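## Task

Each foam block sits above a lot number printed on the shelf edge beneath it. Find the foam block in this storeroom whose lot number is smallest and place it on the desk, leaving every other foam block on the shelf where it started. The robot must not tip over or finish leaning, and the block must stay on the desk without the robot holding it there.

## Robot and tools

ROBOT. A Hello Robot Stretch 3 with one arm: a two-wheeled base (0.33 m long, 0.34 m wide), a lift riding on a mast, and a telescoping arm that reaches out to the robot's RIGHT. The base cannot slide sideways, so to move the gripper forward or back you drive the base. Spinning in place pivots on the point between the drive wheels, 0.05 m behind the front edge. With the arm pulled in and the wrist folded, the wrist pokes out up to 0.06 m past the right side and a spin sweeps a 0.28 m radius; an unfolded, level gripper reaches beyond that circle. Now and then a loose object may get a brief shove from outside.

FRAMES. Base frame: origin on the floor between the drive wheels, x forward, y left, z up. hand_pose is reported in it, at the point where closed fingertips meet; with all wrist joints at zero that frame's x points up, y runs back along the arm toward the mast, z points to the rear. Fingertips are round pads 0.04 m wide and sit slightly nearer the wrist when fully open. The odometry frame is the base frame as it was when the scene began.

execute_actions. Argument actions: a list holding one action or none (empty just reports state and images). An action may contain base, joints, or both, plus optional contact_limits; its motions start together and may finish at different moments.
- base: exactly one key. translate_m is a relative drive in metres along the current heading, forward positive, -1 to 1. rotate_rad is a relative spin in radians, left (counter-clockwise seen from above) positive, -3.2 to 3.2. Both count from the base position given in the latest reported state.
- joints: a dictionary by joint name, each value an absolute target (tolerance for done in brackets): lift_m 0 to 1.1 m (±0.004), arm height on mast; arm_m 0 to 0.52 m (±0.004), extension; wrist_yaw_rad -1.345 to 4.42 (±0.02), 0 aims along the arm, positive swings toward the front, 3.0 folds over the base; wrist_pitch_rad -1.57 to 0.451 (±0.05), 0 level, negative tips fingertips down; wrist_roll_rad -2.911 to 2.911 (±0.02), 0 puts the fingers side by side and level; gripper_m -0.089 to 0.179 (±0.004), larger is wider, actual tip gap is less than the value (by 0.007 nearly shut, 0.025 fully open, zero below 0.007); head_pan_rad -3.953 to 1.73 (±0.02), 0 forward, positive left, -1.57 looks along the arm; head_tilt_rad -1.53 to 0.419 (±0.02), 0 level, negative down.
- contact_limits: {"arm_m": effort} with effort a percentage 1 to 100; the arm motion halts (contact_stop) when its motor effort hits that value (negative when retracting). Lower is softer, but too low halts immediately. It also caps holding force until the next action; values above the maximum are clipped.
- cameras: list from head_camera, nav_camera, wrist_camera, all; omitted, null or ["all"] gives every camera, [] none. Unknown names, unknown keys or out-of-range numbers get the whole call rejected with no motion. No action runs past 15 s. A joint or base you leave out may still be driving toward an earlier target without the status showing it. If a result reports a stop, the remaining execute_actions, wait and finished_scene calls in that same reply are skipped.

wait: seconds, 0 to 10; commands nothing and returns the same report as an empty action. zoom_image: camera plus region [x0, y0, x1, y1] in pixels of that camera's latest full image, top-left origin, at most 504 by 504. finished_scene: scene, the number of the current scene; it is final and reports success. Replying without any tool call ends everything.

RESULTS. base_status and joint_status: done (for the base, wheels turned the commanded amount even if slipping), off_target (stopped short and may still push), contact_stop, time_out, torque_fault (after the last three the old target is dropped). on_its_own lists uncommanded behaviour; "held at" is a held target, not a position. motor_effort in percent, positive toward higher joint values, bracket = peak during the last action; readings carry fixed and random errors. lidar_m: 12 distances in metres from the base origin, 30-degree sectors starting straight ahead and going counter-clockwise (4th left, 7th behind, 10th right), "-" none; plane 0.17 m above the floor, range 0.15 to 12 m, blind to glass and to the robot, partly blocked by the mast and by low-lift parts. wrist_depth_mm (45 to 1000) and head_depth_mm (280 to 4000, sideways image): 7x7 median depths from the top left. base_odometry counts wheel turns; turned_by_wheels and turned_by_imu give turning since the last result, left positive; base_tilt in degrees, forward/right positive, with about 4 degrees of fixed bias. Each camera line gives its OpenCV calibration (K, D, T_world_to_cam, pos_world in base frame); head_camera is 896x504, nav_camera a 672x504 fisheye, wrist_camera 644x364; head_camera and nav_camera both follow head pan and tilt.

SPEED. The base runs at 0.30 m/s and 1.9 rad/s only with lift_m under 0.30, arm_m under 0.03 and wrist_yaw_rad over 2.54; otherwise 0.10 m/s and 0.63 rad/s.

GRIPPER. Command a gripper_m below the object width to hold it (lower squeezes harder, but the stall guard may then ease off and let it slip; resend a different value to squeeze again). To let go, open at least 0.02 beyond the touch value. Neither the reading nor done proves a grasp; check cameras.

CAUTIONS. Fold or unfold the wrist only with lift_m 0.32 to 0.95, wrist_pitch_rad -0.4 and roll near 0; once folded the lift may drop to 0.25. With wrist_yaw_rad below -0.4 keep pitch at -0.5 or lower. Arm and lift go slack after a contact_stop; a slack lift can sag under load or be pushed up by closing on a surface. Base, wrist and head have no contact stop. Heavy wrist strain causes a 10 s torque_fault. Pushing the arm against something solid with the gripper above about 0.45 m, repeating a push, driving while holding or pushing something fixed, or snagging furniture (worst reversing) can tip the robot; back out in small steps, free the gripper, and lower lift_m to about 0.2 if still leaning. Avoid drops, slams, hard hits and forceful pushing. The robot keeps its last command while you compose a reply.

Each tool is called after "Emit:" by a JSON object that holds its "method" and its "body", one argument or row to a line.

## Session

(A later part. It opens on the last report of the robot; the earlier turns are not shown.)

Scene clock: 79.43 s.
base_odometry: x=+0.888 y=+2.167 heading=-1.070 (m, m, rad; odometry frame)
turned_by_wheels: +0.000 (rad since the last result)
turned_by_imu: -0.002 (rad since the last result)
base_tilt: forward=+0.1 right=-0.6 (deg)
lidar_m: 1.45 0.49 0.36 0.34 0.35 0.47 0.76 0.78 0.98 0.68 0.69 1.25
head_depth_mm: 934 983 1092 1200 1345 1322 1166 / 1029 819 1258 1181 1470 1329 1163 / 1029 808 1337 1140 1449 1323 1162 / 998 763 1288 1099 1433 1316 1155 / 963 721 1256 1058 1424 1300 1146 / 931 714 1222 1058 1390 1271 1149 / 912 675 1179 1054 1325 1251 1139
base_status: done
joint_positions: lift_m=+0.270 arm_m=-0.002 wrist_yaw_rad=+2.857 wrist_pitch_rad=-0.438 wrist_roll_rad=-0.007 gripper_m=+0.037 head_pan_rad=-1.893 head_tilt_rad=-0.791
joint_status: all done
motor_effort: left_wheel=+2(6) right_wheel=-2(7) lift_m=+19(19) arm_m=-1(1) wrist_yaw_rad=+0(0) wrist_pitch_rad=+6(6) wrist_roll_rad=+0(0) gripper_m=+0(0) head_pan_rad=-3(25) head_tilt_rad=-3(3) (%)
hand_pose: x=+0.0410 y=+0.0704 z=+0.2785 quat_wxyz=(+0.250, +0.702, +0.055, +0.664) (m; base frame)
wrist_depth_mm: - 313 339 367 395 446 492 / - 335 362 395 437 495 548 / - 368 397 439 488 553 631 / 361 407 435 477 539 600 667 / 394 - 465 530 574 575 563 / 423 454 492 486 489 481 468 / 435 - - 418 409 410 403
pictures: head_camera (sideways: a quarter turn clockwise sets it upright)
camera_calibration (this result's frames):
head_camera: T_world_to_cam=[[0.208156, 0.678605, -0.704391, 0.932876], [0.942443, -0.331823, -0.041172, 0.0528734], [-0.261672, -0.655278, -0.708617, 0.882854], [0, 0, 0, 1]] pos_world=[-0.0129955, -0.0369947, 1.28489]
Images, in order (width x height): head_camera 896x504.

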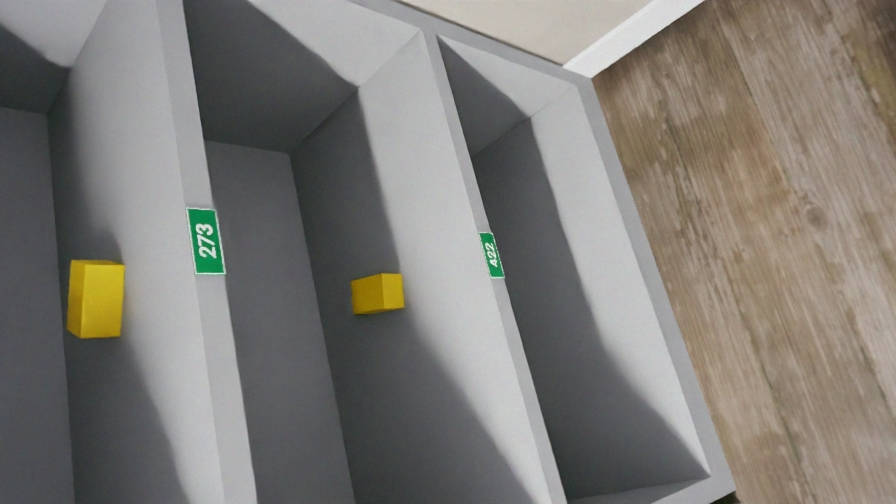

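Emit:
{"method": "execute_actions", "body": {
  "actions": [
    {"base":{"translate_m":1.0}}
  ],
  "cameras": []
}}

Emit:
{"method": "execute_actions", "body": {
  "actions": [
    {"base":{"translate_m":1.0}}
  ],
  "cameras": []
}}

Emit:
{"method": "execute_actions", "body": {
  "actions": [
    {"base":{"translate_m":1.0}}
  ],
  "cameras": []
}}

Emit:
{"method": "execute_actions", "body": {
  "actions": [
    {"base":{"translate_m":0.54}}
  ],
  "cameras": []
}}

Emit:
{"method": "execute_actions", "body": {
  "actions": [
    {"base":{"rotate_rad":-1.59}}
  ],
  "cameras": []
}}

Emit:
{"method": "execute_actions", "body": {
  "actions": [
    {"base":{"translate_m":1.0}}
  ],
  "cameras": []
}}

Emit:
{"method": "execute_actions", "body": {
  "actions": [
    {"base":{"translate_m":0.82}}
  ],
  "cameras": []
}}

Emit:
{"method": "execute_actions", "body": {
  "actions": [
    {"base":{"rotate_rad":-1.59}}
  ],
  "cameras": []
}}

Emit:
{"method": "execute_actions", "body": {
  "actions": [
    {"base":{"translate_m":1.0}}
  ],
  "cameras": []
}}

Emit:
{"method": "execute_actions", "body": {
  "actions": [
    {"base":{"translate_m":1.0}}
  ],
  "cameras": []
}}

Emit:
{"method": "execute_actions", "body": {
  "actions": [
    {"base":{"translate_m":1.0}}
  ],
  "cameras": []
}}

Emit:
{"method": "execute_actions", "body": {
  "actions": [
    {"base":{"rotate_rad":1.59},"joints":{"head_pan_rad":-1.0,"head_tilt_rad":-0.6}}
  ],
  "cameras": ["nav_camera"]
}}

Scene clock: 114.13 s.
base_odometry: x=+1.368 y=+1.290 heading=-1.070 (m, m, rad; odometry frame)
turned_by_wheels: +0.000 (rad since the last result)
turned_by_imu: +0.001 (rad since the last result)
base_tilt: forward=+0.1 right=-0.6 (deg)
lidar_m: 1.52 0.53 0.38 0.36 0.37 0.50 1.32 1.00 1.07 0.65 0.67 1.19
head_depth_mm: 986 826 1182 1203 1460 1327 1161 / 1044 815 1313 1153 1475 1321 1160 / 1016 774 1338 1107 1443 1318 1159 / 975 729 1284 1072 1443 1307 1151 / 943 720 1243 1070 1399 1277 1145 / 925 682 1204 1056 1363 1258 1145 / 891 673 1169 1056 950 1224 1139
base_status: done
joint_positions: lift_m=+0.270 arm_m=-0.002 wrist_yaw_rad=+2.857 wrist_pitch_rad=-0.438 wrist_roll_rad=-0.007 gripper_m=+0.037 head_pan_rad=-1.893 head_tilt_rad=-0.791
joint_status: not commanded
motor_effort: left_wheel=+2(9) right_wheel=-2(4) lift_m=+19(20) arm_m=-1(1) wrist_yaw_rad=+0(0) wrist_pitch_rad=+6(6) wrist_roll_rad=+0(0) gripper_m=+0(1) head_pan_rad=-3(3) head_tilt_rad=-3(3) (%)
hand_pose: x=+0.0410 y=+0.0704 z=+0.2785 quat_wxyz=(+0.250, +0.702, +0.055, +0.664) (m; base frame)
wrist_depth_mm: - 328 356 382 422 466 515 / - 356 384 421 463 519 592 / - 393 418 463 518 577 666 / 380 429 462 507 561 639 678 / 419 - 492 541 571 565 553 / 439 467 513 484 483 471 471 / 439 - - 416 412 414 405
pictures: none
No camera images: the call's "cameras" was empty. Leave "cameras" out to get every camera's image.

Scene clock: 119.17 s.
base_odometry: x=+1.849 y=+0.413 heading=-1.069 (m, m, rad; odometry frame)
turned_by_wheels: +0.000 (rad since the last result)
turned_by_imu: +0.002 (rad since the last result)
base_tilt: forward=+0.1 right=-0.6 (deg)
lidar_m: 1.59 0.55 0.40 0.38 0.39 0.53 1.40 1.04 1.12 0.63 1.11 1.13
head_depth_mm: 1058 829 1265 1189 1467 1325 1168 / 1040 778 1349 1145 1449 1322 1167 / 999 734 1297 1103 1445 1321 1155 / 956 727 1269 1067 1429 1305 1154 / 939 685 1236 1062 1382 1279 1149 / 904 679 1186 1058 1319 1258 1151 / 874 673 1140 976 935 1207 1144
base_status: done
joint_positions: lift_m=+0.270 arm_m=-0.002 wrist_yaw_rad=+2.857 wrist_pitch_rad=-0.438 wrist_roll_rad=-0.007 gripper_m=+0.037 head_pan_rad=-1.893 head_tilt_rad=-0.791
joint_status: not commanded
motor_effort: left_wheel=+1(9) right_wheel=-2(5) lift_m=+19(19) arm_m=-2(1) wrist_yaw_rad=+0(0) wrist_pitch_rad=+7(6) wrist_roll_rad=+0(0) gripper_m=+0(0) head_pan_rad=-3(3) head_tilt_rad=-3(3) (%)
hand_pose: x=+0.0410 y=+0.0704 z=+0.2785 quat_wxyz=(+0.250, +0.702, +0.055, +0.664) (m; base frame)
wrist_depth_mm: - 345 369 403 441 486 543 / - 372 401 438 487 538 607 / - 405 439 484 535 601 680 / 399 450 484 528 580 643 686 / 437 - 512 562 593 561 558 / 465 482 511 485 484 480 467 / 443 - - 414 416 412 402
pictures: none
No camera images: the call's "cameras" was empty. Leave "cameras" out to get every camera's image.

Scene clock: 124.20 s.
base_odometry: x=+2.329 y=-0.463 heading=-1.069 (m, m, rad; odometry frame)
turned_by_wheels: +0.000 (rad since the last result)
turned_by_imu: +0.002 (rad since the last result)
base_tilt: forward=+0.1 right=-0.8 (deg)
lidar_m: 0.99 0.57 0.42 0.40 0.41 0.56 1.48 1.09 1.10 0.61 1.43 1.03
head_depth_mm: 1053 786 1309 1153 1472 1328 1167 / 1012 776 1344 1113 1445 1327 1160 / 975 734 1291 1074 1447 1312 1154 / 955 693 1246 1066 1403 1301 1148 / 925 688 1218 1066 1357 1276 1152 / 894 681 1177 1032 1012 1277 1150 / 857 577 668 1699 1505 1302 1140
base_status: done
joint_positions: lift_m=+0.270 arm_m=-0.002 wrist_yaw_rad=+2.857 wrist_pitch_rad=-0.438 wrist_roll_rad=-0.007 gripper_m=+0.037 head_pan_rad=-1.893 head_tilt_rad=-0.791
joint_status: not commanded
motor_effort: left_wheel=+1(8) right_wheel=-2(3) lift_m=+19(19) arm_m=-1(1) wrist_yaw_rad=+0(0) wrist_pitch_rad=+6(6) wrist_roll_rad=+0(0) gripper_m=+0(0) head_pan_rad=-2(3) head_tilt_rad=-3(3) (%)
hand_pose: x=+0.0410 y=+0.0704 z=+0.2785 quat_wxyz=(+0.250, +0.702, +0.055, +0.664) (m; base frame)
wrist_depth_mm: - 359 390 418 457 502 564 / - 387 414 457 511 561 620 / - 426 455 508 559 625 706 / 415 464 496 552 609 666 686 / 453 - 536 583 590 564 560 / 481 485 512 489 492 477 467 / 448 - - 413 411 411 402
pictures: none
No camera images: the call's "cameras" was empty. Leave "cameras" out to get every camera's image.

Scene clock: 127.57 s.
base_odometry: x=+2.589 y=-0.937 heading=-1.069 (m, m, rad; odometry frame)
turned_by_wheels: +0.000 (rad since the last result)
turned_by_imu: +0.001 (rad since the last result)
base_tilt: forward=+0.1 right=-0.5 (deg)
lidar_m: 0.45 0.47 0.42 0.41 0.42 0.57 1.51 1.52 0.83 1.87 0.65 0.47
head_depth_mm: 769 821 896 1091 1482 1329 1167 / 897 961 1041 1134 1351 1329 1162 / 3147 1216 1283 1439 1499 1314 1162 / 3158 2990 2265 1812 1535 1307 1158 / 2969 2926 2264 1817 1518 1297 1156 / 2915 2917 2219 1812 1506 1297 1145 / 2849 2910 2233 1783 1503 1295 1139
base_status: done
joint_positions: lift_m=+0.270 arm_m=-0.002 wrist_yaw_rad=+2.857 wrist_pitch_rad=-0.438 wrist_roll_rad=-0.007 gripper_m=+0.037 head_pan_rad=-1.893 head_tilt_rad=-0.791
joint_status: not commanded
motor_effort: left_wheel=+1(9) right_wheel=-1(3) lift_m=+19(20) arm_m=-1(1) wrist_yaw_rad=+0(0) wrist_pitch_rad=+6(6) wrist_roll_rad=+0(0) gripper_m=+0(0) head_pan_rad=-3(3) head_tilt_rad=-4(3) (%)
hand_pose: x=+0.0410 y=+0.0704 z=+0.2785 quat_wxyz=(+0.250, +0.702, +0.055, +0.664) (m; base frame)
wrist_depth_mm: - 366 400 419 465 485 380 / - 396 422 464 520 525 391 / - 434 462 508 562 544 400 / 418 478 515 561 616 553 412 / 462 - 548 578 599 539 417 / 482 483 512 488 494 475 423 / 440 - - 415 407 406 402
pictures: none
No camera images: the call's "cameras" was empty. Leave "cameras" out to get every camera's image.

Scene clock: 130.00 s.
base_odometry: x=+2.589 y=-0.937 heading=-2.659 (m, m, rad; odometry frame)
turned_by_wheels: -1.590 (rad since the last result)
turned_by_imu: -1.566 (rad since the last result)
base_tilt: forward=+0.0 right=-0.4 (deg)
lidar_m: 2.01 0.67 0.47 0.45 0.47 0.43 0.41 0.42 0.56 1.41 1.54 0.83
head_depth_mm: 536 571 612 660 715 785 867 / 620 667 723 793 873 972 1087 / 734 804 882 988 1122 1237 1158 / 897 1005 1135 1325 1454 1309 1151 / 1155 1336 1592 1733 1524 1307 1150 / 1616 2020 2162 1797 1515 1306 1143 / 2777 2769 2211 1793 1510 1297 1140
base_status: done
joint_positions: lift_m=+0.270 arm_m=-0.002 wrist_yaw_rad=+2.857 wrist_pitch_rad=-0.438 wrist_roll_rad=-0.007 gripper_m=+0.037 head_pan_rad=-1.893 head_tilt_rad=-0.791
joint_status: not commanded
motor_effort: left_wheel=+2(11) right_wheel=-3(7) lift_m=+19(20) arm_m=-1(1) wrist_yaw_rad=+0(0) wrist_pitch_rad=+6(6) wrist_roll_rad=+0(0) gripper_m=+0(1) head_pan_rad=-3(2) head_tilt_rad=-3(2) (%)
hand_pose: x=+0.0410 y=+0.0704 z=+0.2785 quat_wxyz=(+0.250, +0.702, +0.055, +0.664) (m; base frame)
wrist_depth_mm: - 404 431 474 523 577 655 / - 438 467 517 573 643 728 / - 479 510 574 632 717 802 / 461 519 553 621 672 698 691 / 498 - 571 577 596 568 557 / 508 480 511 489 487 479 471 / 442 - - 417 413 408 407
pictures: none
No camera images: the call's "cameras" was empty. Leave "cameras" out to get every camera's image.

Scene clock: 135.03 s.
base_odometry: x=+1.703 y=-1.401 heading=-2.659 (m, m, rad; odometry frame)
turned_by_wheels: +0.000 (rad since the last result)
turned_by_imu: +0.002 (rad since the last result)
base_tilt: forward=-0.1 right=-0.5 (deg)
lidar_m: 2.14 0.71 0.51 0.49 0.50 0.67 1.40 1.44 0.56 0.53 2.66 2.11
head_depth_mm: 1844 2016 2119 1847 1539 1325 1169 / 526 606 2081 1804 1539 1336 1167 / 505 576 675 816 1064 1290 1155 / 482 548 639 761 944 1231 1154 / 465 526 605 715 874 1123 1155 / 448 505 577 675 816 1030 1143 / 432 484 551 642 766 1245 1139
base_status: done
joint_positions: lift_m=+0.270 arm_m=-0.002 wrist_yaw_rad=+2.857 wrist_pitch_rad=-0.438 wrist_roll_rad=-0.007 gripper_m=+0.037 head_pan_rad=-1.893 head_tilt_rad=-0.791
joint_status: not commanded
motor_effort: left_wheel=+2(9) right_wheel=-2(4) lift_m=+19(20) arm_m=-2(1) wrist_yaw_rad=+0(0) wrist_pitch_rad=+6(6) wrist_roll_rad=+0(0) gripper_m=+0(0) head_pan_rad=-3(3) head_tilt_rad=-3(3) (%)
hand_pose: x=+0.0410 y=+0.0704 z=+0.2785 quat_wxyz=(+0.250, +0.702, +0.055, +0.664) (m; base frame)
wrist_depth_mm: - 433 466 502 556 612 683 / - 469 504 547 606 667 777 / - 501 544 594 668 759 825 / 498 558 597 648 699 694 685 / 524 - 601 580 592 562 561 / 503 483 507 485 488 472 472 / 440 - - 417 408 412 403
pictures: none
No camera images: the call's "cameras" was empty. Leave "cameras" out to get every camera's image.

Scene clock: 139.53 s.
base_odometry: x=+0.977 y=-1.781 heading=-2.659 (m, m, rad; odometry frame)
turned_by_wheels: +0.000 (rad since the last result)
turned_by_imu: +0.001 (rad since the last result)
base_tilt: forward=+0.0 right=-0.6 (deg)
lidar_m: 1.52 0.75 0.54 0.51 0.53 0.70 1.81 0.92 1.05 2.66 1.85 1.40
head_depth_mm: 1019 1086 1162 1258 1376 1331 1164 / 1171 1262 1373 1491 1505 1325 1160 / 1385 1525 1681 1756 1527 1313 1152 / 1695 1907 2071 1821 1527 1312 1156 / 2217 2521 2235 1804 1513 1309 1150 / 3099 2933 2241 1803 1510 1293 1142 / 3484 2914 2208 1795 1495 1297 1152
base_status: done
joint_positions: lift_m=+0.270 arm_m=-0.002 wrist_yaw_rad=+2.857 wrist_pitch_rad=-0.438 wrist_roll_rad=-0.007 gripper_m=+0.037 head_pan_rad=-1.893 head_tilt_rad=-0.791
joint_status: not commanded
motor_effort: left_wheel=+2(9) right_wheel=-2(5) lift_m=+19(20) arm_m=-1(2) wrist_yaw_rad=+0(0) wrist_pitch_rad=+6(6) wrist_roll_rad=+0(0) gripper_m=+0(0) head_pan_rad=-2(3) head_tilt_rad=-3(3) (%)
hand_pose: x=+0.0410 y=+0.0704 z=+0.2785 quat_wxyz=(+0.250, +0.702, +0.055, +0.664) (m; base frame)
wrist_depth_mm: - 449 485 531 575 637 705 / - 489 529 575 633 708 806 / - 531 568 632 712 779 847 / 520 581 613 671 709 708 690 / 555 - 596 588 587 571 559 / 501 485 514 486 487 478 475 / 443 - - 417 414 409 402
pictures: none
No camera images: the call's "cameras" was empty. Leave "cameras" out to get every camera's image.

Scene clock: 141.80 s.
base_odometry: x=+0.977 y=-1.781 heading=+2.034 (m, m, rad; odometry frame)
turned_by_wheels: -1.590 (rad since the last result)
turned_by_imu: -1.566 (rad since the last result)
base_tilt: forward=+0.1 right=-0.6 (deg)
lidar_m: 2.50 1.85 1.41 1.52 0.77 0.54 0.51 0.53 0.69 1.69 0.92 1.03
head_depth_mm: 665 708 762 828 900 985 1077 / 764 825 894 983 1093 1211 1160 / 898 986 1087 1218 1385 1315 1151 / 1095 1225 1388 1600 1533 1309 1154 / 1387 1604 1905 1815 1509 1304 1144 / 1879 2163 2235 1805 1510 1305 1149 / 1891 2128 2195 1795 1500 1299 1142
base_status: done
joint_positions: lift_m=+0.270 arm_m=-0.002 wrist_yaw_rad=+2.857 wrist_pitch_rad=-0.438 wrist_roll_rad=-0.007 gripper_m=+0.037 head_pan_rad=-1.893 head_tilt_rad=-0.791
joint_status: not commanded
motor_effort: left_wheel=+2(11) right_wheel=-3(7) lift_m=+19(20) arm_m=-2(2) wrist_yaw_rad=+0(0) wrist_pitch_rad=+6(6) wrist_roll_rad=+0(0) gripper_m=+0(0) head_pan_rad=-3(3) head_tilt_rad=-3(3) (%)
hand_pose: x=+0.0410 y=+0.0704 z=+0.2785 quat_wxyz=(+0.250, +0.702, +0.055, +0.664) (m; base frame)
wrist_depth_mm: - - - - - - - / - - - - - - - / - - 988 949 933 918 903 / 745 762 748 718 708 715 696 / 601 - 593 582 588 558 562 / 502 483 514 485 485 476 471 / 442 - - 414 411 409 406
pictures: none
No camera images: the call's "cameras" was empty. Leave "cameras" out to get every camera's image.

Scene clock: 146.83 s.
base_odometry: x=+0.530 y=-0.887 heading=+2.034 (m, m, rad; odometry frame)
turned_by_wheels: +0.000 (rad since the last result)
turned_by_imu: +0.002 (rad since the last result)
base_tilt: forward=+0.0 right=-0.6 (deg)
lidar_m: 2.34 1.60 1.09 1.11 1.62 1.58 1.51 1.55 0.75 0.71 0.73 0.96
head_depth_mm: 1976 2113 2186 1847 1536 1327 1171 / 742 2375 2291 1855 1533 1322 1162 / 692 790 924 1159 1476 1316 1156 / 660 755 875 1042 1300 1308 1156 / 634 720 828 976 1196 1302 1151 / 609 688 786 923 1110 1282 1146 / 589 658 752 872 1034 1244 1138
base_status: done
joint_positions: lift_m=+0.270 arm_m=-0.002 wrist_yaw_rad=+2.857 wrist_pitch_rad=-0.438 wrist_roll_rad=-0.007 gripper_m=+0.037 head_pan_rad=-1.893 head_tilt_rad=-0.791
joint_status: not commanded
motor_effort: left_wheel=+2(9) right_wheel=-2(5) lift_m=+19(19) arm_m=-2(2) wrist_yaw_rad=+0(0) wrist_pitch_rad=+6(6) wrist_roll_rad=+0(0) gripper_m=+0(0) head_pan_rad=-3(3) head_tilt_rad=-3(3) (%)
hand_pose: x=+0.0410 y=+0.0704 z=+0.2785 quat_wxyz=(+0.250, +0.702, +0.055, +0.664) (m; base frame)
wrist_depth_mm: - - - - - - - / - - - - - - - / - - 988 953 960 902 907 / 741 768 740 727 715 718 687 / 602 - 597 579 587 570 547 / 507 477 500 485 487 472 470 / 439 - - 416 409 406 404
pictures: none
No camera images: the call's "cameras" was empty. Leave "cameras" out to get every camera's image.

Scene clock: 151.87 s.
base_odometry: x=+0.083 y=+0.008 heading=+2.034 (m, m, rad; odometry frame)
turned_by_wheels: +0.000 (rad since the last result)
turned_by_imu: +0.002 (rad since the last result)
base_tilt: forward=+0.1 right=-0.5 (deg)
lidar_m: 1.78 2.13 1.70 1.09 1.55 1.58 2.50 0.99 0.70 0.66 0.68 0.90
head_depth_mm: 708 823 977 1202 1482 1322 1169 / 672 776 930 1118 1441 1322 1158 / 642 734 859 1040 1307 1314 1160 / 615 700 814 973 1204 1314 1154 / 589 670 772 909 1111 1286 1150 / 568 640 733 857 1035 1252 1145 / 548 612 697 807 970 1200 1138
base_status: done
joint_positions: lift_m=+0.270 arm_m=-0.002 wrist_yaw_rad=+2.857 wrist_pitch_rad=-0.438 wrist_roll_rad=-0.007 gripper_m=+0.037 head_pan_rad=-1.893 head_tilt_rad=-0.791
joint_status: not commanded
motor_effort: left_wheel=+1(9) right_wheel=-2(4) lift_m=+19(19) arm_m=-2(2) wrist_yaw_rad=+0(0) wrist_pitch_rad=+6(7) wrist_roll_rad=+0(0) gripper_m=-1(0) head_pan_rad=-3(3) head_tilt_rad=-3(3) (%)
hand_pose: x=+0.0410 y=+0.0704 z=+0.2785 quat_wxyz=(+0.250, +0.702, +0.055, +0.664) (m; base frame)
wrist_depth_mm: - - - - - - - / - - - - - - - / - - 970 973 943 900 917 / 754 774 738 741 719 702 685 / 605 - 590 575 592 565 554 / 508 486 508 486 486 475 473 / 444 - - 415 411 407 404
pictures: none
No camera images: the call's "cameras" was empty. Leave "cameras" out to get every camera's image.

Scene clock: 156.90 s.
base_odometry: x=-0.365 y=+0.902 heading=+2.034 (m, m, rad; odometry frame)
turned_by_wheels: +0.000 (rad since the last result)
turned_by_imu: +0.002 (rad since the last result)
base_tilt: forward=+0.0 right=-0.5 (deg)
lidar_m: 1.22 0.82 1.44 1.64 1.41 1.55 3.46 0.92 0.65 0.62 0.64 0.85
head_depth_mm: 652 757 906 1123 1447 1323 1165 / 624 721 847 1044 1336 1321 1161 / 597 683 805 965 1222 1321 1158 / 573 651 755 904 1124 1294 1150 / 550 622 717 847 1038 1257 1147 / 529 594 682 800 965 1211 1143 / 510 572 652 754 903 1117 1145
base_status: done
joint_positions: lift_m=+0.270 arm_m=-0.002 wrist_yaw_rad=+2.857 wrist_pitch_rad=-0.438 wrist_roll_rad=-0.007 gripper_m=+0.037 head_pan_rad=-1.893 head_tilt_rad=-0.791
joint_status: not commanded
motor_effort: left_wheel=+1(9) right_wheel=-2(2) lift_m=+19(20) arm_m=-2(2) wrist_yaw_rad=+0(0) wrist_pitch_rad=+7(6) wrist_roll_rad=+0(0) gripper_m=+0(0) head_pan_rad=-3(3) head_tilt_rad=-4(3) (%)
hand_pose: x=+0.0410 y=+0.0704 z=+0.2785 quat_wxyz=(+0.250, +0.702, +0.055, +0.664) (m; base frame)
wrist_depth_mm: - - - - - - - / - - - - - - 978 / - - 981 968 958 860 680 / 754 769 736 719 724 715 668 / 598 - 598 583 594 563 552 / 505 483 510 483 486 472 474 / 445 - - 413 412 413 410
pictures: none
No camera images: the call's "cameras" was empty. Leave "cameras" out to get every camera's image.

Scene clock: 159.23 s.
base_odometry: x=-0.365 y=+0.902 heading=-2.659 (m, m, rad; odometry frame)
turned_by_wheels: +1.590 (rad since the last result)
turned_by_imu: +1.565 (rad since the last result)
base_tilt: forward=+0.1 right=-0.5 (deg)
lidar_m: 1.64 1.41 1.63 3.47 0.90 0.65 0.62 0.64 0.86 1.18 0.82 1.44
head_depth_mm: 973 1068 835 1280 1075 1363 1209 / 716 845 878 1263 1107 1391 1237 / 701 763 845 968 1103 1326 1252 / 1173 1203 927 1305 1163 1381 1241 / 1236 1253 1512 1352 1616 1427 1241 / 1309 1128 1601 1343 1684 1456 1237 / 1373 1219 1611 1449 1662 1454 1231
base_status: done
joint_positions: lift_m=+0.270 arm_m=-0.002 wrist_yaw_rad=+2.857 wrist_pitch_rad=-0.438 wrist_roll_rad=-0.007 gripper_m=+0.037 head_pan_rad=-1.007 head_tilt_rad=-0.606
joint_status: all done
motor_effort: left_wheel=-2(8) right_wheel=+1(7) lift_m=+20(20) arm_m=-2(2) wrist_yaw_rad=+0(0) wrist_pitch_rad=+6(6) wrist_roll_rad=+0(0) gripper_m=+0(1) head_pan_rad=+4(43) head_tilt_rad=+2(13) (%)
hand_pose: x=+0.0410 y=+0.0704 z=+0.2785 quat_wxyz=(+0.250, +0.702, +0.055, +0.664) (m; base frame)
wrist_depth_mm: - - - - - - - / - - - - - - - / - - 987 968 926 916 900 / 743 762 747 731 718 695 694 / 603 - 601 583 596 568 563 / 505 488 514 488 482 478 465 / 445 - - 417 411 408 409
pictures: nav_camera (sideways: a quarter turn counterclockwise sets it upright)
camera_calibration (this result's frames):
nav_camera: T_world_to_cam=[[0.360773, -0.481812, 0.798561, -1.00216], [-0.830709, -0.555248, 0.0402874, 0.00621532], [0.423988, -0.677906, -0.600564, 0.729309], [0, 0, 0, 1]] pos_world=[0.0574965, 0.0150015, 1.23803]
Images, in order (width x height): nav_camera 672x504.

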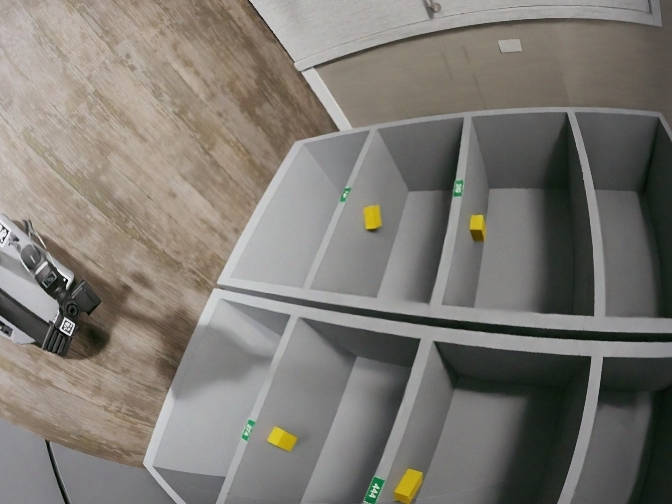

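Emit:
{"method": "execute_actions", "body": {
  "actions": [
    {"base":{"rotate_rad":-0.2}}
  ],
  "cameras": []
}}

Emit:
{"method": "execute_actions", "body": {
  "actions": [
    {"base":{"translate_m":0.8}}
  ],
  "cameras": []
}}

Emit:
{"method": "execute_actions", "body": {
  "actions": [
    {"base":{"rotate_rad":0.24}}
  ],
  "cameras": []
}}

Emit:
{"method": "execute_actions", "body": {
  "actions": [
    {"joints":{"lift_m":0.93,"wrist_pitch_rad":-0.4,"head_pan_rad":-1.57}}
  ],
  "cameras": []
}}

Emit:
{"method": "execute_actions", "body": {
  "actions": [
    {"joints":{"wrist_yaw_rad":0,"gripper_m":0.15}}
  ],
  "cameras": []
}}

Emit:
{"method": "execute_actions", "body": {
  "actions": [
    {"joints":{"wrist_pitch_rad":0}}
  ],
  "cameras": ["wrist_camera"]
}}

Scene clock: 169.87 s.
base_odometry: x=-0.365 y=+0.902 heading=-2.859 (m, m, rad; odometry frame)
turned_by_wheels: -0.200 (rad since the last result)
turned_by_imu: -0.198 (rad since the last result)
base_tilt: forward=+0.2 right=-0.4 (deg)
lidar_m: 1.64 1.65 1.41 3.46 1.17 0.71 0.62 0.62 0.74 1.19 0.83 1.44
head_depth_mm: 995 1065 837 1280 1041 1374 1231 / 1021 1098 877 1321 1100 1396 1238 / 1031 1111 878 1347 1102 1392 1251 / 786 877 882 1163 1133 1347 1248 / 691 765 855 960 1110 1340 1238 / 1126 1141 1397 1347 1531 1401 1236 / 1169 1226 1462 1340 1565 1427 1226
base_status: done
joint_positions: lift_m=+0.270 arm_m=-0.002 wrist_yaw_rad=+2.857 wrist_pitch_rad=-0.438 wrist_roll_rad=-0.007 gripper_m=+0.037 head_pan_rad=-1.007 head_tilt_rad=-0.606
joint_status: not commanded
motor_effort: left_wheel=+2(8) right_wheel=-3(7) lift_m=+20(19) arm_m=-2(2) wrist_yaw_rad=+0(0) wrist_pitch_rad=+6(6) wrist_roll_rad=+0(0) gripper_m=+0(0) head_pan_rad=+4(4) head_tilt_rad=+1(3) (%)
hand_pose: x=+0.0410 y=+0.0704 z=+0.2785 quat_wxyz=(+0.250, +0.702, +0.055, +0.664) (m; base frame)
wrist_depth_mm: - - - - - - - / - - - - - - - / - - - 940 935 918 915 / 750 772 730 719 728 717 698 / 609 - 593 581 597 571 559 / 500 482 508 485 486 475 468 / 441 - - 414 411 409 403
pictures: none
No camera images: the call's "cameras" was empty. Leave "cameras" out to get every camera's image.

Scene clock: 174.30 s.
base_odometry: x=-1.133 y=+0.679 heading=-2.859 (m, m, rad; odometry frame)
turned_by_wheels: +0.000 (rad since the last result)
turned_by_imu: +0.001 (rad since the last result)
base_tilt: forward=+0.2 right=-0.6 (deg)
lidar_m: 0.87 0.87 1.01 1.04 2.62 1.58 1.40 1.40 0.72 0.86 0.81 0.74
head_depth_mm: 844 919 717 1130 1075 898 1188 / 868 949 781 1165 1072 917 1184 / 891 983 772 1210 1067 943 1176 / 915 992 764 1234 1060 1293 1172 / 916 992 761 1206 1057 1310 1202 / 776 827 753 959 992 1143 1211 / 650 688 718 816 1547 1431 1237
base_status: done
joint_positions: lift_m=+0.270 arm_m=-0.002 wrist_yaw_rad=+2.857 wrist_pitch_rad=-0.438 wrist_roll_rad=-0.007 gripper_m=+0.037 head_pan_rad=-1.007 head_tilt_rad=-0.606
joint_status: not commanded
motor_effort: left_wheel=+2(8) right_wheel=-2(4) lift_m=+20(19) arm_m=-2(2) wrist_yaw_rad=+0(0) wrist_pitch_rad=+6(6) wrist_roll_rad=+0(0) gripper_m=+1(1) head_pan_rad=+4(3) head_tilt_rad=+2(2) (%)
hand_pose: x=+0.0410 y=+0.0704 z=+0.2785 quat_wxyz=(+0.250, +0.702, +0.055, +0.664) (m; base frame)
wrist_depth_mm: - - - - - 804 670 / - - - - - 883 693 / - - 987 953 929 871 726 / 739 771 749 743 706 699 687 / 605 - 590 585 591 563 566 / 498 479 513 487 491 467 474 / 438 - - 417 412 414 407
pictures: none
No camera images: the call's "cameras" was empty. Leave "cameras" out to get every camera's image.

Scene clock: 175.37 s.
base_odometry: x=-1.133 y=+0.679 heading=-2.619 (m, m, rad; odometry frame)
turned_by_wheels: +0.240 (rad since the last result)
turned_by_imu: +0.236 (rad since the last result)
base_tilt: forward=+0.1 right=-0.5 (deg)
lidar_m: 0.87 0.91 1.04 1.50 1.95 1.44 1.40 1.46 0.72 1.05 0.74 0.89
head_depth_mm: 881 952 787 1127 1068 877 1185 / 918 998 778 1215 1070 916 1178 / 822 935 772 1220 1059 1294 1178 / 694 771 769 991 1029 1303 1216 / 617 684 753 874 1012 1225 1235 / 1108 1209 1308 1429 1584 1462 1233 / 998 1065 1144 1245 1365 1407 1234
base_status: done
joint_positions: lift_m=+0.270 arm_m=-0.002 wrist_yaw_rad=+2.857 wrist_pitch_rad=-0.438 wrist_roll_rad=-0.007 gripper_m=+0.037 head_pan_rad=-1.007 head_tilt_rad=-0.606
joint_status: not commanded
motor_effort: left_wheel=-1(6) right_wheel=+1(5) lift_m=+19(20) arm_m=-2(2) wrist_yaw_rad=-1(0) wrist_pitch_rad=+6(6) wrist_roll_rad=+0(0) gripper_m=+0(0) head_pan_rad=+4(4) head_tilt_rad=+2(2) (%)
hand_pose: x=+0.0410 y=+0.0704 z=+0.2785 quat_wxyz=(+0.250, +0.702, +0.055, +0.664) (m; base frame)
wrist_depth_mm: - - - - - - 756 / - - - - - - 739 / - - 990 966 946 926 782 / 758 761 740 720 717 699 695 / 599 - 587 589 591 568 559 / 502 483 514 485 493 475 473 / 450 - - 415 411 410 407
pictures: none
No camera images: the call's "cameras" was empty. Leave "cameras" out to get every camera's image.

Scene clock: 182.20 s.
base_odometry: x=-1.133 y=+0.679 heading=-2.619 (m, m, rad; odometry frame)
turned_by_wheels: +0.000 (rad since the last result)
turned_by_imu: -0.001 (rad since the last result)
base_tilt: forward=+0.2 right=-0.4 (deg)
lidar_m: 0.87 0.90 1.04 1.50 1.95 1.45 1.40 1.46 0.72 1.05 0.74 0.90
head_depth_mm: 881 968 782 1064 1056 - - / 876 963 779 1221 1102 - - / 874 964 773 1221 1062 929 - / 873 965 737 1213 1025 927 - / 872 965 758 1206 1020 - - / 875 960 753 1202 1050 912 - / 872 960 745 1186 1044 927 1160
base_status: not commanded
joint_positions: lift_m=+0.930 arm_m=-0.002 wrist_yaw_rad=+2.857 wrist_pitch_rad=-0.419 wrist_roll_rad=-0.007 gripper_m=+0.037 head_pan_rad=-1.563 head_tilt_rad=-0.606
joint_status: all done
motor_effort: left_wheel=-1(1) right_wheel=+1(1) lift_m=+28(30) arm_m=-2(2) wrist_yaw_rad=+0(0) wrist_pitch_rad=+8(9) wrist_roll_rad=+0(0) gripper_m=+0(0) head_pan_rad=-2(36) head_tilt_rad=+2(2) (%)
hand_pose: x=+0.0417 y=+0.0727 z=+0.9422 quat_wxyz=(+0.244, +0.703, +0.049, +0.667) (m; base frame)
wrist_depth_mm: - - - - - - 754 / - - - - - - 759 / - - - - - - 782 / - - - - - - 807 / - - - - - - 828 / - - - - - - 861 / - - - - - - 868
pictures: none
No camera images: the call's "cameras" was empty. Leave "cameras" out to get every camera's image.

Scene clock: 184.63 s.
base_odometry: x=-1.133 y=+0.679 heading=-2.619 (m, m, rad; odometry frame)
turned_by_wheels: +0.000 (rad since the last result)
turned_by_imu: +0.000 (rad since the last result)
base_tilt: forward=+0.1 right=-0.5 (deg)
lidar_m: 0.87 0.90 1.04 1.50 1.95 1.44 1.40 1.46 0.72 1.05 0.74 0.90
head_depth_mm: 883 968 786 1060 1057 - - / 880 968 777 1217 1110 - - / 877 969 772 1217 1116 - - / 875 962 738 1215 1129 - - / 875 962 759 1204 1050 935 1165 / 874 960 753 1207 1065 929 1171 / 871 961 744 1189 1045 926 1164
base_status: not commanded
joint_positions: lift_m=+0.930 arm_m=-0.002 wrist_yaw_rad=+0.003 wrist_pitch_rad=-0.419 wrist_roll_rad=-0.007 gripper_m=+0.150 head_pan_rad=-1.563 head_tilt_rad=-0.606
joint_status: all done
motor_effort: left_wheel=-1(1) right_wheel=+1(1) lift_m=+28(28) arm_m=-2(2) wrist_yaw_rad=-1(3) wrist_pitch_rad=+8(8) wrist_roll_rad=+0(0) gripper_m=+0(82) head_pan_rad=-3(3) head_tilt_rad=+2(2) (%)
hand_pose: x=-0.0210 y=-0.3668 z=+0.9422 quat_wxyz=(+0.695, +0.149, -0.689, -0.146) (m; base frame)
wrist_depth_mm: 507 661 698 505 604 555 418 / 359 355 353 352 345 343 337 / 519 739 873 861 850 680 443 / 508 729 939 921 921 676 443 / 521 696 798 776 760 644 468 / 566 606 650 644 639 - 524 / 918 723 967 958 969 647 621
pictures: none
No camera images: the call's "cameras" was empty. Leave "cameras" out to get every camera's image.

Scene clock: 185.67 s.
base_odometry: x=-1.133 y=+0.679 heading=-2.619 (m, m, rad; odometry frame)
turned_by_wheels: +0.000 (rad since the last result)
turned_by_imu: +0.000 (rad since the last result)
base_tilt: forward=+0.2 right=-0.6 (deg)
lidar_m: 0.87 0.90 1.04 1.50 1.95 1.45 1.40 1.46 0.72 1.05 0.74 0.90
head_depth_mm: 882 971 784 1067 1053 - - / 880 967 776 1194 1099 - - / 876 969 770 1212 - - - / 875 966 736 1203 - - - / 872 963 756 1204 1057 1103 1177 / 873 964 750 1184 1050 933 1164 / 871 954 744 1190 1044 927 1162
base_status: not commanded
joint_positions: lift_m=+0.930 arm_m=-0.002 wrist_yaw_rad=+0.002 wrist_pitch_rad=-0.023 wrist_roll_rad=-0.007 gripper_m=+0.150 head_pan_rad=-1.563 head_tilt_rad=-0.606
joint_status: all done
motor_effort: left_wheel=-1(2) right_wheel=+1(1) lift_m=+28(28) arm_m=-2(2) wrist_yaw_rad=-2(2) wrist_pitch_rad=+10(10) wrist_roll_rad=+1(1) gripper_m=+0(0) head_pan_rad=-2(3) head_tilt_rad=+2(2) (%)
hand_pose: x=-0.0208 y=-0.3982 z=+1.0385 quat_wxyz=(+0.710, +0.009, -0.704, -0.007) (m; base frame)
wrist_depth_mm: 516 745 761 746 736 663 438 / 511 734 775 769 769 664 448 / 512 722 793 796 783 670 443 / 510 640 706 563 646 594 446 / 390 399 398 388 378 373 365 / 503 624 882 869 864 - 447 / 493 781 876 858 846 724 424
pictures: wrist_camera
camera_calibration (this result's frames):
wrist_camera: T_world_to_cam=[[-0.998151, -0.0465325, -0.0391081, 0.011161], [0.0295866, 0.190095, -0.98132, 1.13526], [0.0530976, -0.980662, -0.188367, -0.0260828], [0, 0, 0, 1]] pos_world=[-0.0210633, -0.240867, 1.10958]
Images, in order (width x height): wrist_camera 644x364.

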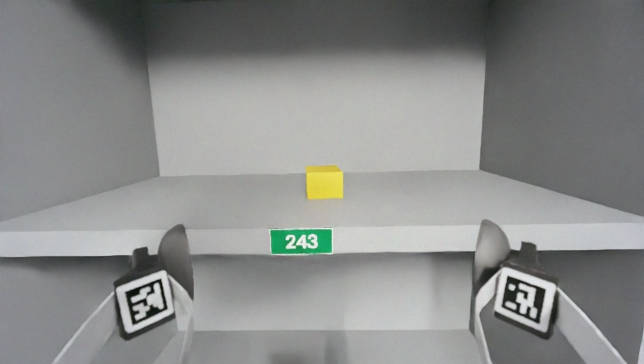

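Emit:
{"method": "execute_actions", "body": {
  "actions": [
    {"joints":{"arm_m":0.46}}
  ],
  "cameras": ["wrist_camera"]
}}

Emit:
{"method": "execute_actions", "body": {
  "actions": [
    {"joints":{"gripper_m":0.03}}
  ],
  "cameras": []
}}

Emit:
{"method": "execute_actions", "body": {
  "actions": [
    {"joints":{"lift_m":0.96}}
  ],
  "cameras": []
}}

Emit:
{"method": "execute_actions", "body": {
  "actions": [
    {"joints":{"arm_m":0}}
  ],
  "cameras": ["wrist_camera"]
}}

Scene clock: 197.07 s.
base_odometry: x=-1.133 y=+0.679 heading=-2.619 (m, m, rad; odometry frame)
turned_by_wheels: +0.000 (rad since the last result)
turned_by_imu: -0.001 (rad since the last result)
base_tilt: forward=+0.1 right=-0.5 (deg)
lidar_m: 0.87 0.90 1.04 1.50 1.95 1.44 1.40 1.46 0.72 1.05 0.74 0.90
head_depth_mm: 879 969 829 - - 992 1162 / 877 965 - 1222 1068 947 1178 / 877 946 690 1213 1066 940 1178 / 875 943 653 1208 1024 936 1171 / 875 964 757 1213 1018 935 1167 / 870 960 749 1197 1045 936 1162 / 876 961 743 1192 1039 923 1162
base_status: not commanded
joint_positions: lift_m=+0.930 arm_m=+0.460 wrist_yaw_rad=+0.001 wrist_pitch_rad=-0.021 wrist_roll_rad=-0.007 gripper_m=+0.150 head_pan_rad=-1.563 head_tilt_rad=-0.606
joint_status: all done
motor_effort: left_wheel=-2(1) right_wheel=+0(1) lift_m=+28(28) arm_m=+3(6) wrist_yaw_rad=+0(2) wrist_pitch_rad=+9(10) wrist_roll_rad=+0(0) gripper_m=+0(0) head_pan_rad=-3(3) head_tilt_rad=+1(2) (%)
hand_pose: x=-0.0212 y=-0.8604 z=+1.0390 quat_wxyz=(+0.710, +0.008, -0.704, -0.007) (m; base frame)
wrist_depth_mm: 334 328 330 325 324 320 320 / 341 339 338 335 333 329 328 / 353 349 346 345 340 338 338 / 362 359 358 352 351 349 348 / 372 365 355 345 338 354 323 / 241 250 235 143 229 - 225 / 190 170 121 108 165 163 169
pictures: wrist_camera
camera_calibration (this result's frames):
wrist_camera: T_world_to_cam=[[-0.998216, -0.0451814, -0.0390331, -0.00960886], [0.0298582, 0.188386, -0.981641, 1.22243], [0.0517052, -0.981055, -0.186701, -0.481351], [0, 0, 0, 1]] pos_world=[-0.0212029, -0.702955, 1.10975]
Images, in order (width x height): wrist_camera 644x364.

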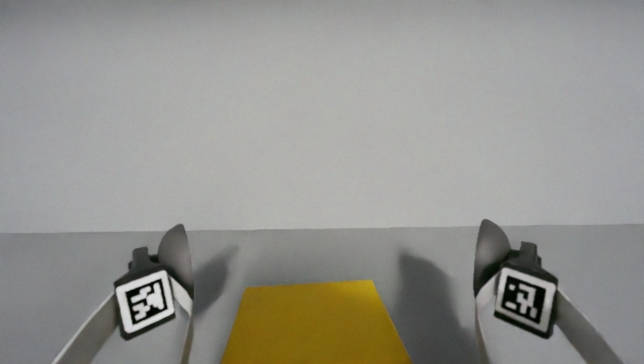

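Scene clock: 198.77 s.
base_odometry: x=-1.133 y=+0.679 heading=-2.619 (m, m, rad; odometry frame)
turned_by_wheels: +0.000 (rad since the last result)
turned_by_imu: +0.000 (rad since the last result)
base_tilt: forward=-0.1 right=-0.4 (deg)
lidar_m: 0.87 0.90 1.04 1.50 1.95 1.44 1.40 1.46 0.72 1.05 0.74 0.89
head_depth_mm: 881 969 833 - - 992 1158 / 876 967 - 1218 1062 946 1180 / 874 945 691 1210 1065 947 1181 / 877 942 653 1214 1029 939 1172 / 877 962 755 1205 1016 935 1171 / 870 965 753 1198 1049 935 1168 / 875 957 742 1194 1046 928 1157
base_status: not commanded
joint_positions: lift_m=+0.930 arm_m=+0.460 wrist_yaw_rad=+0.001 wrist_pitch_rad=-0.021 wrist_roll_rad=-0.007 gripper_m=+0.030 head_pan_rad=-1.563 head_tilt_rad=-0.606
joint_status: all done
motor_effort: left_wheel=-1(1) right_wheel=+1(1) lift_m=+28(29) arm_m=+2(3) wrist_yaw_rad=-1(1) wrist_pitch_rad=+9(9) wrist_roll_rad=+0(0) gripper_m=-10(82) head_pan_rad=-3(3) head_tilt_rad=+3(2) (%)
hand_pose: x=-0.0212 y=-0.8604 z=+1.0390 quat_wxyz=(+0.710, +0.008, -0.704, -0.007) (m; base frame)
wrist_depth_mm: 335 330 328 324 323 319 320 / 342 339 338 333 333 331 326 / 353 350 344 347 342 341 336 / 362 363 359 356 350 350 346 / 370 362 365 345 355 334 324 / 244 239 238 143 142 228 223 / 180 180 161 107 138 172 170
pictures: none
No camera images: the call's "cameras" was empty. Leave "cameras" out to get every camera's image.

Scene clock: 199.83 s.
base_odometry: x=-1.133 y=+0.679 heading=-2.619 (m, m, rad; odometry frame)
turned_by_wheels: +0.000 (rad since the last result)
turned_by_imu: +0.000 (rad since the last result)
base_tilt: forward=+0.1 right=-0.5 (deg)
lidar_m: 0.87 0.90 1.04 1.50 1.95 1.45 1.40 1.46 0.72 1.05 0.74 0.90
head_depth_mm: 880 968 - - 1039 949 1155 / 881 949 - 1218 1063 946 1181 / 882 933 727 1215 1060 941 1172 / 878 933 686 1210 1027 939 1174 / 875 960 760 1200 1024 934 1172 / 873 963 751 1201 1049 931 1173 / 866 957 746 1192 1043 923 1164
base_status: not commanded
joint_positions: lift_m=+0.960 arm_m=+0.460 wrist_yaw_rad=+0.001 wrist_pitch_rad=-0.021 wrist_roll_rad=-0.007 gripper_m=+0.030 head_pan_rad=-1.563 head_tilt_rad=-0.606
joint_status: all done
motor_effort: left_wheel=-1(1) right_wheel=+1(1) lift_m=+28(27) arm_m=+3(3) wrist_yaw_rad=-1(1) wrist_pitch_rad=+9(9) wrist_roll_rad=+0(0) gripper_m=-10(10) head_pan_rad=-3(3) head_tilt_rad=+2(2) (%)
hand_pose: x=-0.0212 y=-0.8604 z=+1.0689 quat_wxyz=(+0.710, +0.008, -0.704, -0.007) (m; base frame)
wrist_depth_mm: 333 331 331 328 323 321 319 / 340 340 337 337 332 330 327 / 352 349 349 342 343 341 339 / 361 360 356 354 348 347 348 / 373 371 366 364 363 357 358 / 306 298 298 141 141 284 279 / 227 225 203 112 159 216 213
pictures: none
No camera images: the call's "cameras" was empty. Leave "cameras" out to get every camera's image.

Scene clock: 204.40 s.
base_odometry: x=-1.133 y=+0.679 heading=-2.619 (m, m, rad; odometry frame)
turned_by_wheels: +0.000 (rad since the last result)
turned_by_imu: -0.001 (rad since the last result)
base_tilt: forward=+0.0 right=-0.5 (deg)
lidar_m: 0.87 0.90 1.05 1.50 1.95 1.45 1.40 1.46 0.72 1.05 0.74 0.89
head_depth_mm: 881 971 784 1069 - - - / 879 964 777 1214 1096 - - / 876 964 770 647 - - - / 873 959 764 642 - - - / 872 960 757 1205 1022 937 1174 / 872 959 751 1195 1050 934 1166 / 869 960 742 1193 1042 930 1164
base_status: not commanded
joint_positions: lift_m=+0.960 arm_m=+0.000 wrist_yaw_rad=+0.001 wrist_pitch_rad=-0.021 wrist_roll_rad=-0.007 gripper_m=+0.030 head_pan_rad=-1.563 head_tilt_rad=-0.606
joint_status: all done
motor_effort: left_wheel=-1(1) right_wheel=+1(1) lift_m=+28(29) arm_m=-4(4) wrist_yaw_rad=-1(1) wrist_pitch_rad=+9(9) wrist_roll_rad=+0(0) gripper_m=-10(10) head_pan_rad=-3(3) head_tilt_rad=+2(2) (%)
hand_pose: x=-0.0212 y=-0.4009 z=+1.0689 quat_wxyz=(+0.710, +0.008, -0.704, -0.007) (m; base frame)
wrist_depth_mm: 512 699 776 756 743 669 442 / 512 738 787 770 775 670 440 / 516 728 809 811 783 674 446 / 507 684 804 816 799 634 445 / 460 460 496 434 472 422 406 / 459 635 388 141 140 599 423 / 510 685 835 112 473 643 452
pictures: wrist_camera
camera_calibration (this result's frames):
wrist_camera: T_world_to_cam=[[-0.998226, -0.044952, -0.039033, 0.012357], [0.0299014, 0.188379, -0.981641, 1.1653], [0.0514797, -0.981067, -0.186701, -0.0249323], [0, 0, 0, 1]] pos_world=[-0.0212255, -0.243423, 1.13973]
Images, in order (width x height): wrist_camera 644x364.

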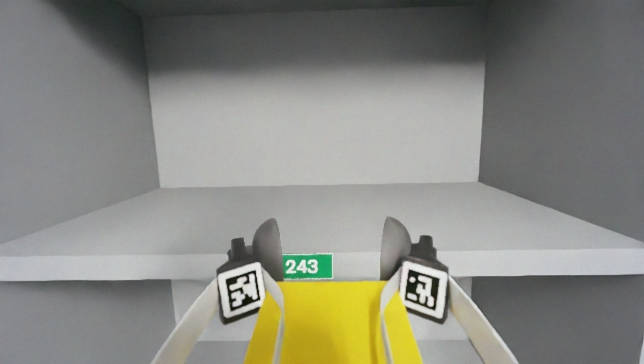

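Emit:
{"method": "execute_actions", "body": {
  "actions": [
    {"base":{"rotate_rad":3.18},"joints":{"head_tilt_rad":-0.7}}
  ],
  "cameras": ["nav_camera"]
}}

Scene clock: 213.77 s.
base_odometry: x=-1.133 y=+0.679 heading=+0.561 (m, m, rad; odometry frame)
turned_by_wheels: +3.180 (rad since the last result)
turned_by_imu: +3.144 (rad since the last result)
base_tilt: forward=+0.2 right=-0.5 (deg)
lidar_m: 1.40 1.39 0.72 1.05 1.11 0.88 0.87 0.92 1.04 2.29 1.86 1.42
head_depth_mm: 3042 1776 1220 1030 - - - / 3085 1775 1211 1751 - - - / 3135 1878 1261 - - - - / 3205 3433 2652 - - - 1132 / 3211 3406 2683 2024 1642 1387 1194 / 3217 3454 2655 2014 1624 1380 1186 / 3200 3427 2601 2014 1622 1375 1182
base_status: done
joint_positions: lift_m=+0.960 arm_m=+0.000 wrist_yaw_rad=+0.001 wrist_pitch_rad=-0.021 wrist_roll_rad=-0.007 gripper_m=+0.030 head_pan_rad=-1.563 head_tilt_rad=-0.691
joint_status: all done
motor_effort: left_wheel=-1(5) right_wheel=+1(3) lift_m=+28(28) arm_m=-4(4) wrist_yaw_rad=+0(1) wrist_pitch_rad=+9(9) wrist_roll_rad=+0(0) gripper_m=-10(10) head_pan_rad=-3(3) head_tilt_rad=-3(10) (%)
hand_pose: x=-0.0212 y=-0.4009 z=+1.0689 quat_wxyz=(+0.710, +0.008, -0.704, -0.007) (m; base frame)
wrist_depth_mm: - - - - - - - / - - - - - - - / - - - - - - - / - - - - - - - / - - - - - - - / - - - 141 141 799 801 / - - - 112 391 688 663
pictures: nav_camera (sideways: a quarter turn counterclockwise sets it upright)
camera_calibration (this result's frames):
nav_camera: T_world_to_cam=[[0.0525023, -0.665565, 0.744491, -0.9298], [-0.998619, -0.0362895, 0.0379814, 0.0102461], [0.00173812, -0.745458, -0.666551, 0.817722], [0, 0, 0, 1]] pos_world=[0.0576273, -0.00889323, 1.23689]
Images, in order (width x height): nav_camera 672x504.

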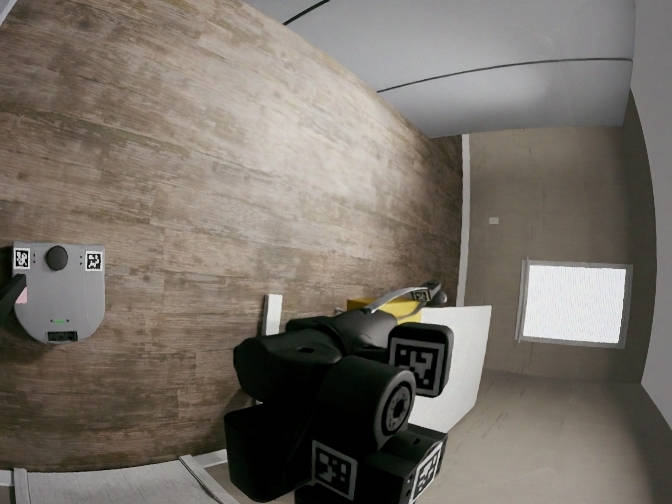

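Emit:
{"method": "execute_actions", "body": {
  "actions": [
    {"base":{"translate_m":0.4}}
  ],
  "cameras": []
}}

Emit:
{"method": "execute_actions", "body": {
  "actions": [
    {"base":{"rotate_rad":-1.59}}
  ],
  "cameras": []
}}

Emit:
{"method": "execute_actions", "body": {
  "actions": [
    {"base":{"translate_m":1.0}}
  ],
  "cameras": []
}}

Emit:
{"method": "execute_actions", "body": {
  "actions": [
    {"base":{"translate_m":0.15},"joints":{"arm_m":0.35}}
  ],
  "cameras": ["nav_camera"]
}}

Scene clock: 229.67 s.
base_odometry: x=-0.794 y=+0.892 heading=+0.561 (m, m, rad; odometry frame)
turned_by_wheels: +0.000 (rad since the last result)
turned_by_imu: -0.001 (rad since the last result)
base_tilt: forward=+0.3 right=-0.5 (deg)
lidar_m: 1.00 1.07 1.04 0.57 1.09 1.01 1.26 1.32 1.27 3.68 1.33 1.02
head_depth_mm: 3100 1938 2616 2233 - - - / 3140 3424 2712 2137 - - - / 3186 3503 2828 - - - - / 3206 3485 2708 - - - 1131 / 3184 3454 2703 2027 1636 1383 1198 / 3217 3409 2643 2009 1643 1377 1188 / 3189 3435 2515 1990 1629 1369 1184
base_status: done
joint_positions: lift_m=+0.960 arm_m=+0.000 wrist_yaw_rad=+0.001 wrist_pitch_rad=-0.021 wrist_roll_rad=-0.007 gripper_m=+0.030 head_pan_rad=-1.563 head_tilt_rad=-0.691
joint_status: not commanded
motor_effort: left_wheel=-2(2) right_wheel=+1(4) lift_m=+28(29) arm_m=-4(4) wrist_yaw_rad=-1(1) wrist_pitch_rad=+9(9) wrist_roll_rad=+0(0) gripper_m=-10(10) head_pan_rad=-3(3) head_tilt_rad=-3(3) (%)
hand_pose: x=-0.0212 y=-0.4009 z=+1.0689 quat_wxyz=(+0.710, +0.008, -0.704, -0.007) (m; base frame)
wrist_depth_mm: - - - - - - - / - - - - - - - / - - - - - - - / - - - - - - - / - - - - - - - / - - - 141 140 - 796 / - - - 112 - - -
pictures: none
No camera images: the call's "cameras" was empty. Leave "cameras" out to get every camera's image.

Scene clock: 233.13 s.
base_odometry: x=-0.794 y=+0.892 heading=-1.029 (m, m, rad; odometry frame)
turned_by_wheels: -1.590 (rad since the last result)
turned_by_imu: -1.574 (rad since the last result)
base_tilt: forward=+0.0 right=-0.6 (deg)
lidar_m: 3.67 1.36 1.03 1.00 1.05 1.05 0.57 1.07 1.01 1.27 1.33 1.27
head_depth_mm: 1089 1201 1366 1506 - - - / 1070 1184 1350 1544 - - - / 1075 1174 1326 - - - - / 1072 1197 1353 - - - 1129 / 1075 1198 1341 1558 1632 1382 1197 / 1076 1199 1355 1563 1640 1379 1188 / 1073 1201 1364 1578 1633 1373 1189
base_status: done
joint_positions: lift_m=+0.960 arm_m=+0.000 wrist_yaw_rad=+0.001 wrist_pitch_rad=-0.021 wrist_roll_rad=-0.007 gripper_m=+0.030 head_pan_rad=-1.563 head_tilt_rad=-0.692
joint_status: not commanded
motor_effort: left_wheel=+2(7) right_wheel=-3(5) lift_m=+28(28) arm_m=-4(4) wrist_yaw_rad=-1(1) wrist_pitch_rad=+9(9) wrist_roll_rad=+0(0) gripper_m=-10(10) head_pan_rad=-3(3) head_tilt_rad=-3(3) (%)
hand_pose: x=-0.0212 y=-0.4009 z=+1.0689 quat_wxyz=(+0.710, +0.008, -0.704, -0.007) (m; base frame)
wrist_depth_mm: - 994 976 954 949 957 928 / - - - 972 957 967 945 / - - - - 998 - 973 / - - - - - - - / - - - - - - - / - - - 141 140 - - / - - - 112 - - -
pictures: none
No camera images: the call's "cameras" was empty. Leave "cameras" out to get every camera's image.

Scene clock: 244.10 s.
base_odometry: x=-0.278 y=+0.035 heading=-1.029 (m, m, rad; odometry frame)
turned_by_wheels: +0.000 (rad since the last result)
turned_by_imu: +0.000 (rad since the last result)
base_tilt: forward=+0.1 right=-0.6 (deg)
lidar_m: 2.71 1.29 0.98 0.95 1.01 1.43 1.56 1.78 1.37 0.83 0.81 1.51
head_depth_mm: 1129 1245 1399 1536 - - - / 1128 1255 1424 1609 - - - / 1129 1266 1374 - - - - / 1133 1257 1193 - - - 1133 / 1130 1259 1214 899 774 1372 1187 / 1134 1270 1180 901 769 1372 1191 / 1135 1264 1162 893 761 1335 1180
base_status: done
joint_positions: lift_m=+0.960 arm_m=+0.000 wrist_yaw_rad=+0.001 wrist_pitch_rad=-0.021 wrist_roll_rad=-0.007 gripper_m=+0.030 head_pan_rad=-1.563 head_tilt_rad=-0.692
joint_status: not commanded
motor_effort: left_wheel=+2(6) right_wheel=-2(3) lift_m=+28(28) arm_m=-3(4) wrist_yaw_rad=-1(1) wrist_pitch_rad=+9(9) wrist_roll_rad=+0(0) gripper_m=-10(10) head_pan_rad=-3(2) head_tilt_rad=-3(3) (%)
hand_pose: x=-0.0212 y=-0.4009 z=+1.0689 quat_wxyz=(+0.710, +0.008, -0.704, -0.007) (m; base frame)
wrist_depth_mm: - - - - - 965 969 / - - - - - 979 - / - - - - - - - / - - - - - - - / - - - - - - - / 877 867 857 141 141 - - / 646 637 580 112 - - -
pictures: none
No camera images: the call's "cameras" was empty. Leave "cameras" out to get every camera's image.

Scene clock: 247.87 s.
base_odometry: x=-0.201 y=-0.094 heading=-1.029 (m, m, rad; odometry frame)
turned_by_wheels: +0.000 (rad since the last result)
turned_by_imu: +0.000 (rad since the last result)
base_tilt: forward=+0.2 right=-0.6 (deg)
lidar_m: 2.56 1.28 0.97 0.94 1.00 1.42 1.71 1.78 1.37 0.82 0.73 1.40
head_depth_mm: 1130 1237 - 1612 1540 1395 1210 / 1128 - 1165 919 761 1397 1203 / 1136 - 1126 912 781 1365 1180 / 1133 - 1093 909 776 1379 1190 / 1142 1267 1185 899 770 1378 1190 / 1137 1265 1181 898 769 1357 1189 / 1143 1270 1172 892 765 1314 1182
base_status: done
joint_positions: lift_m=+0.960 arm_m=+0.350 wrist_yaw_rad=+0.001 wrist_pitch_rad=-0.021 wrist_roll_rad=-0.007 gripper_m=+0.030 head_pan_rad=-1.563 head_tilt_rad=-0.692
joint_status: all done
motor_effort: left_wheel=+2(6) right_wheel=-2(4) lift_m=+28(28) arm_m=+2(2) wrist_yaw_rad=-1(1) wrist_pitch_rad=+9(9) wrist_roll_rad=+0(0) gripper_m=-10(10) head_pan_rad=-3(3) head_tilt_rad=-3(3) (%)
hand_pose: x=-0.0212 y=-0.7504 z=+1.0689 quat_wxyz=(+0.710, +0.008, -0.704, -0.007) (m; base frame)
wrist_depth_mm: 733 716 706 705 690 675 664 / 743 745 728 709 702 694 684 / 777 765 742 732 721 717 688 / 786 787 774 759 749 737 698 / 824 811 787 769 765 767 727 / 834 827 819 140 141 786 743 / 637 645 573 112 343 791 776
pictures: nav_camera (sideways: a quarter turn counterclockwise sets it upright)
camera_calibration (this result's frames):
nav_camera: T_world_to_cam=[[0.0524766, -0.665701, 0.744371, -0.929644], [-0.998621, -0.0362563, 0.0379762, 0.0102528], [0.00170735, -0.745338, -0.666685, 0.817897], [0, 0, 0, 1]] pos_world=[0.0576268, -0.00888359, 1.23689]
Images, in order (width x height): nav_camera 672x504.

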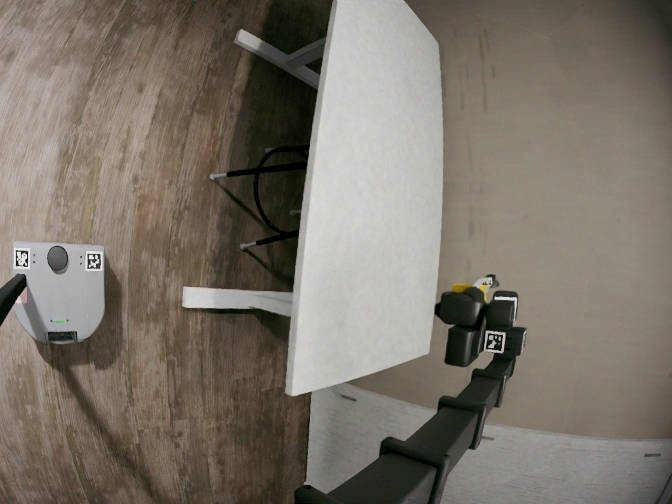

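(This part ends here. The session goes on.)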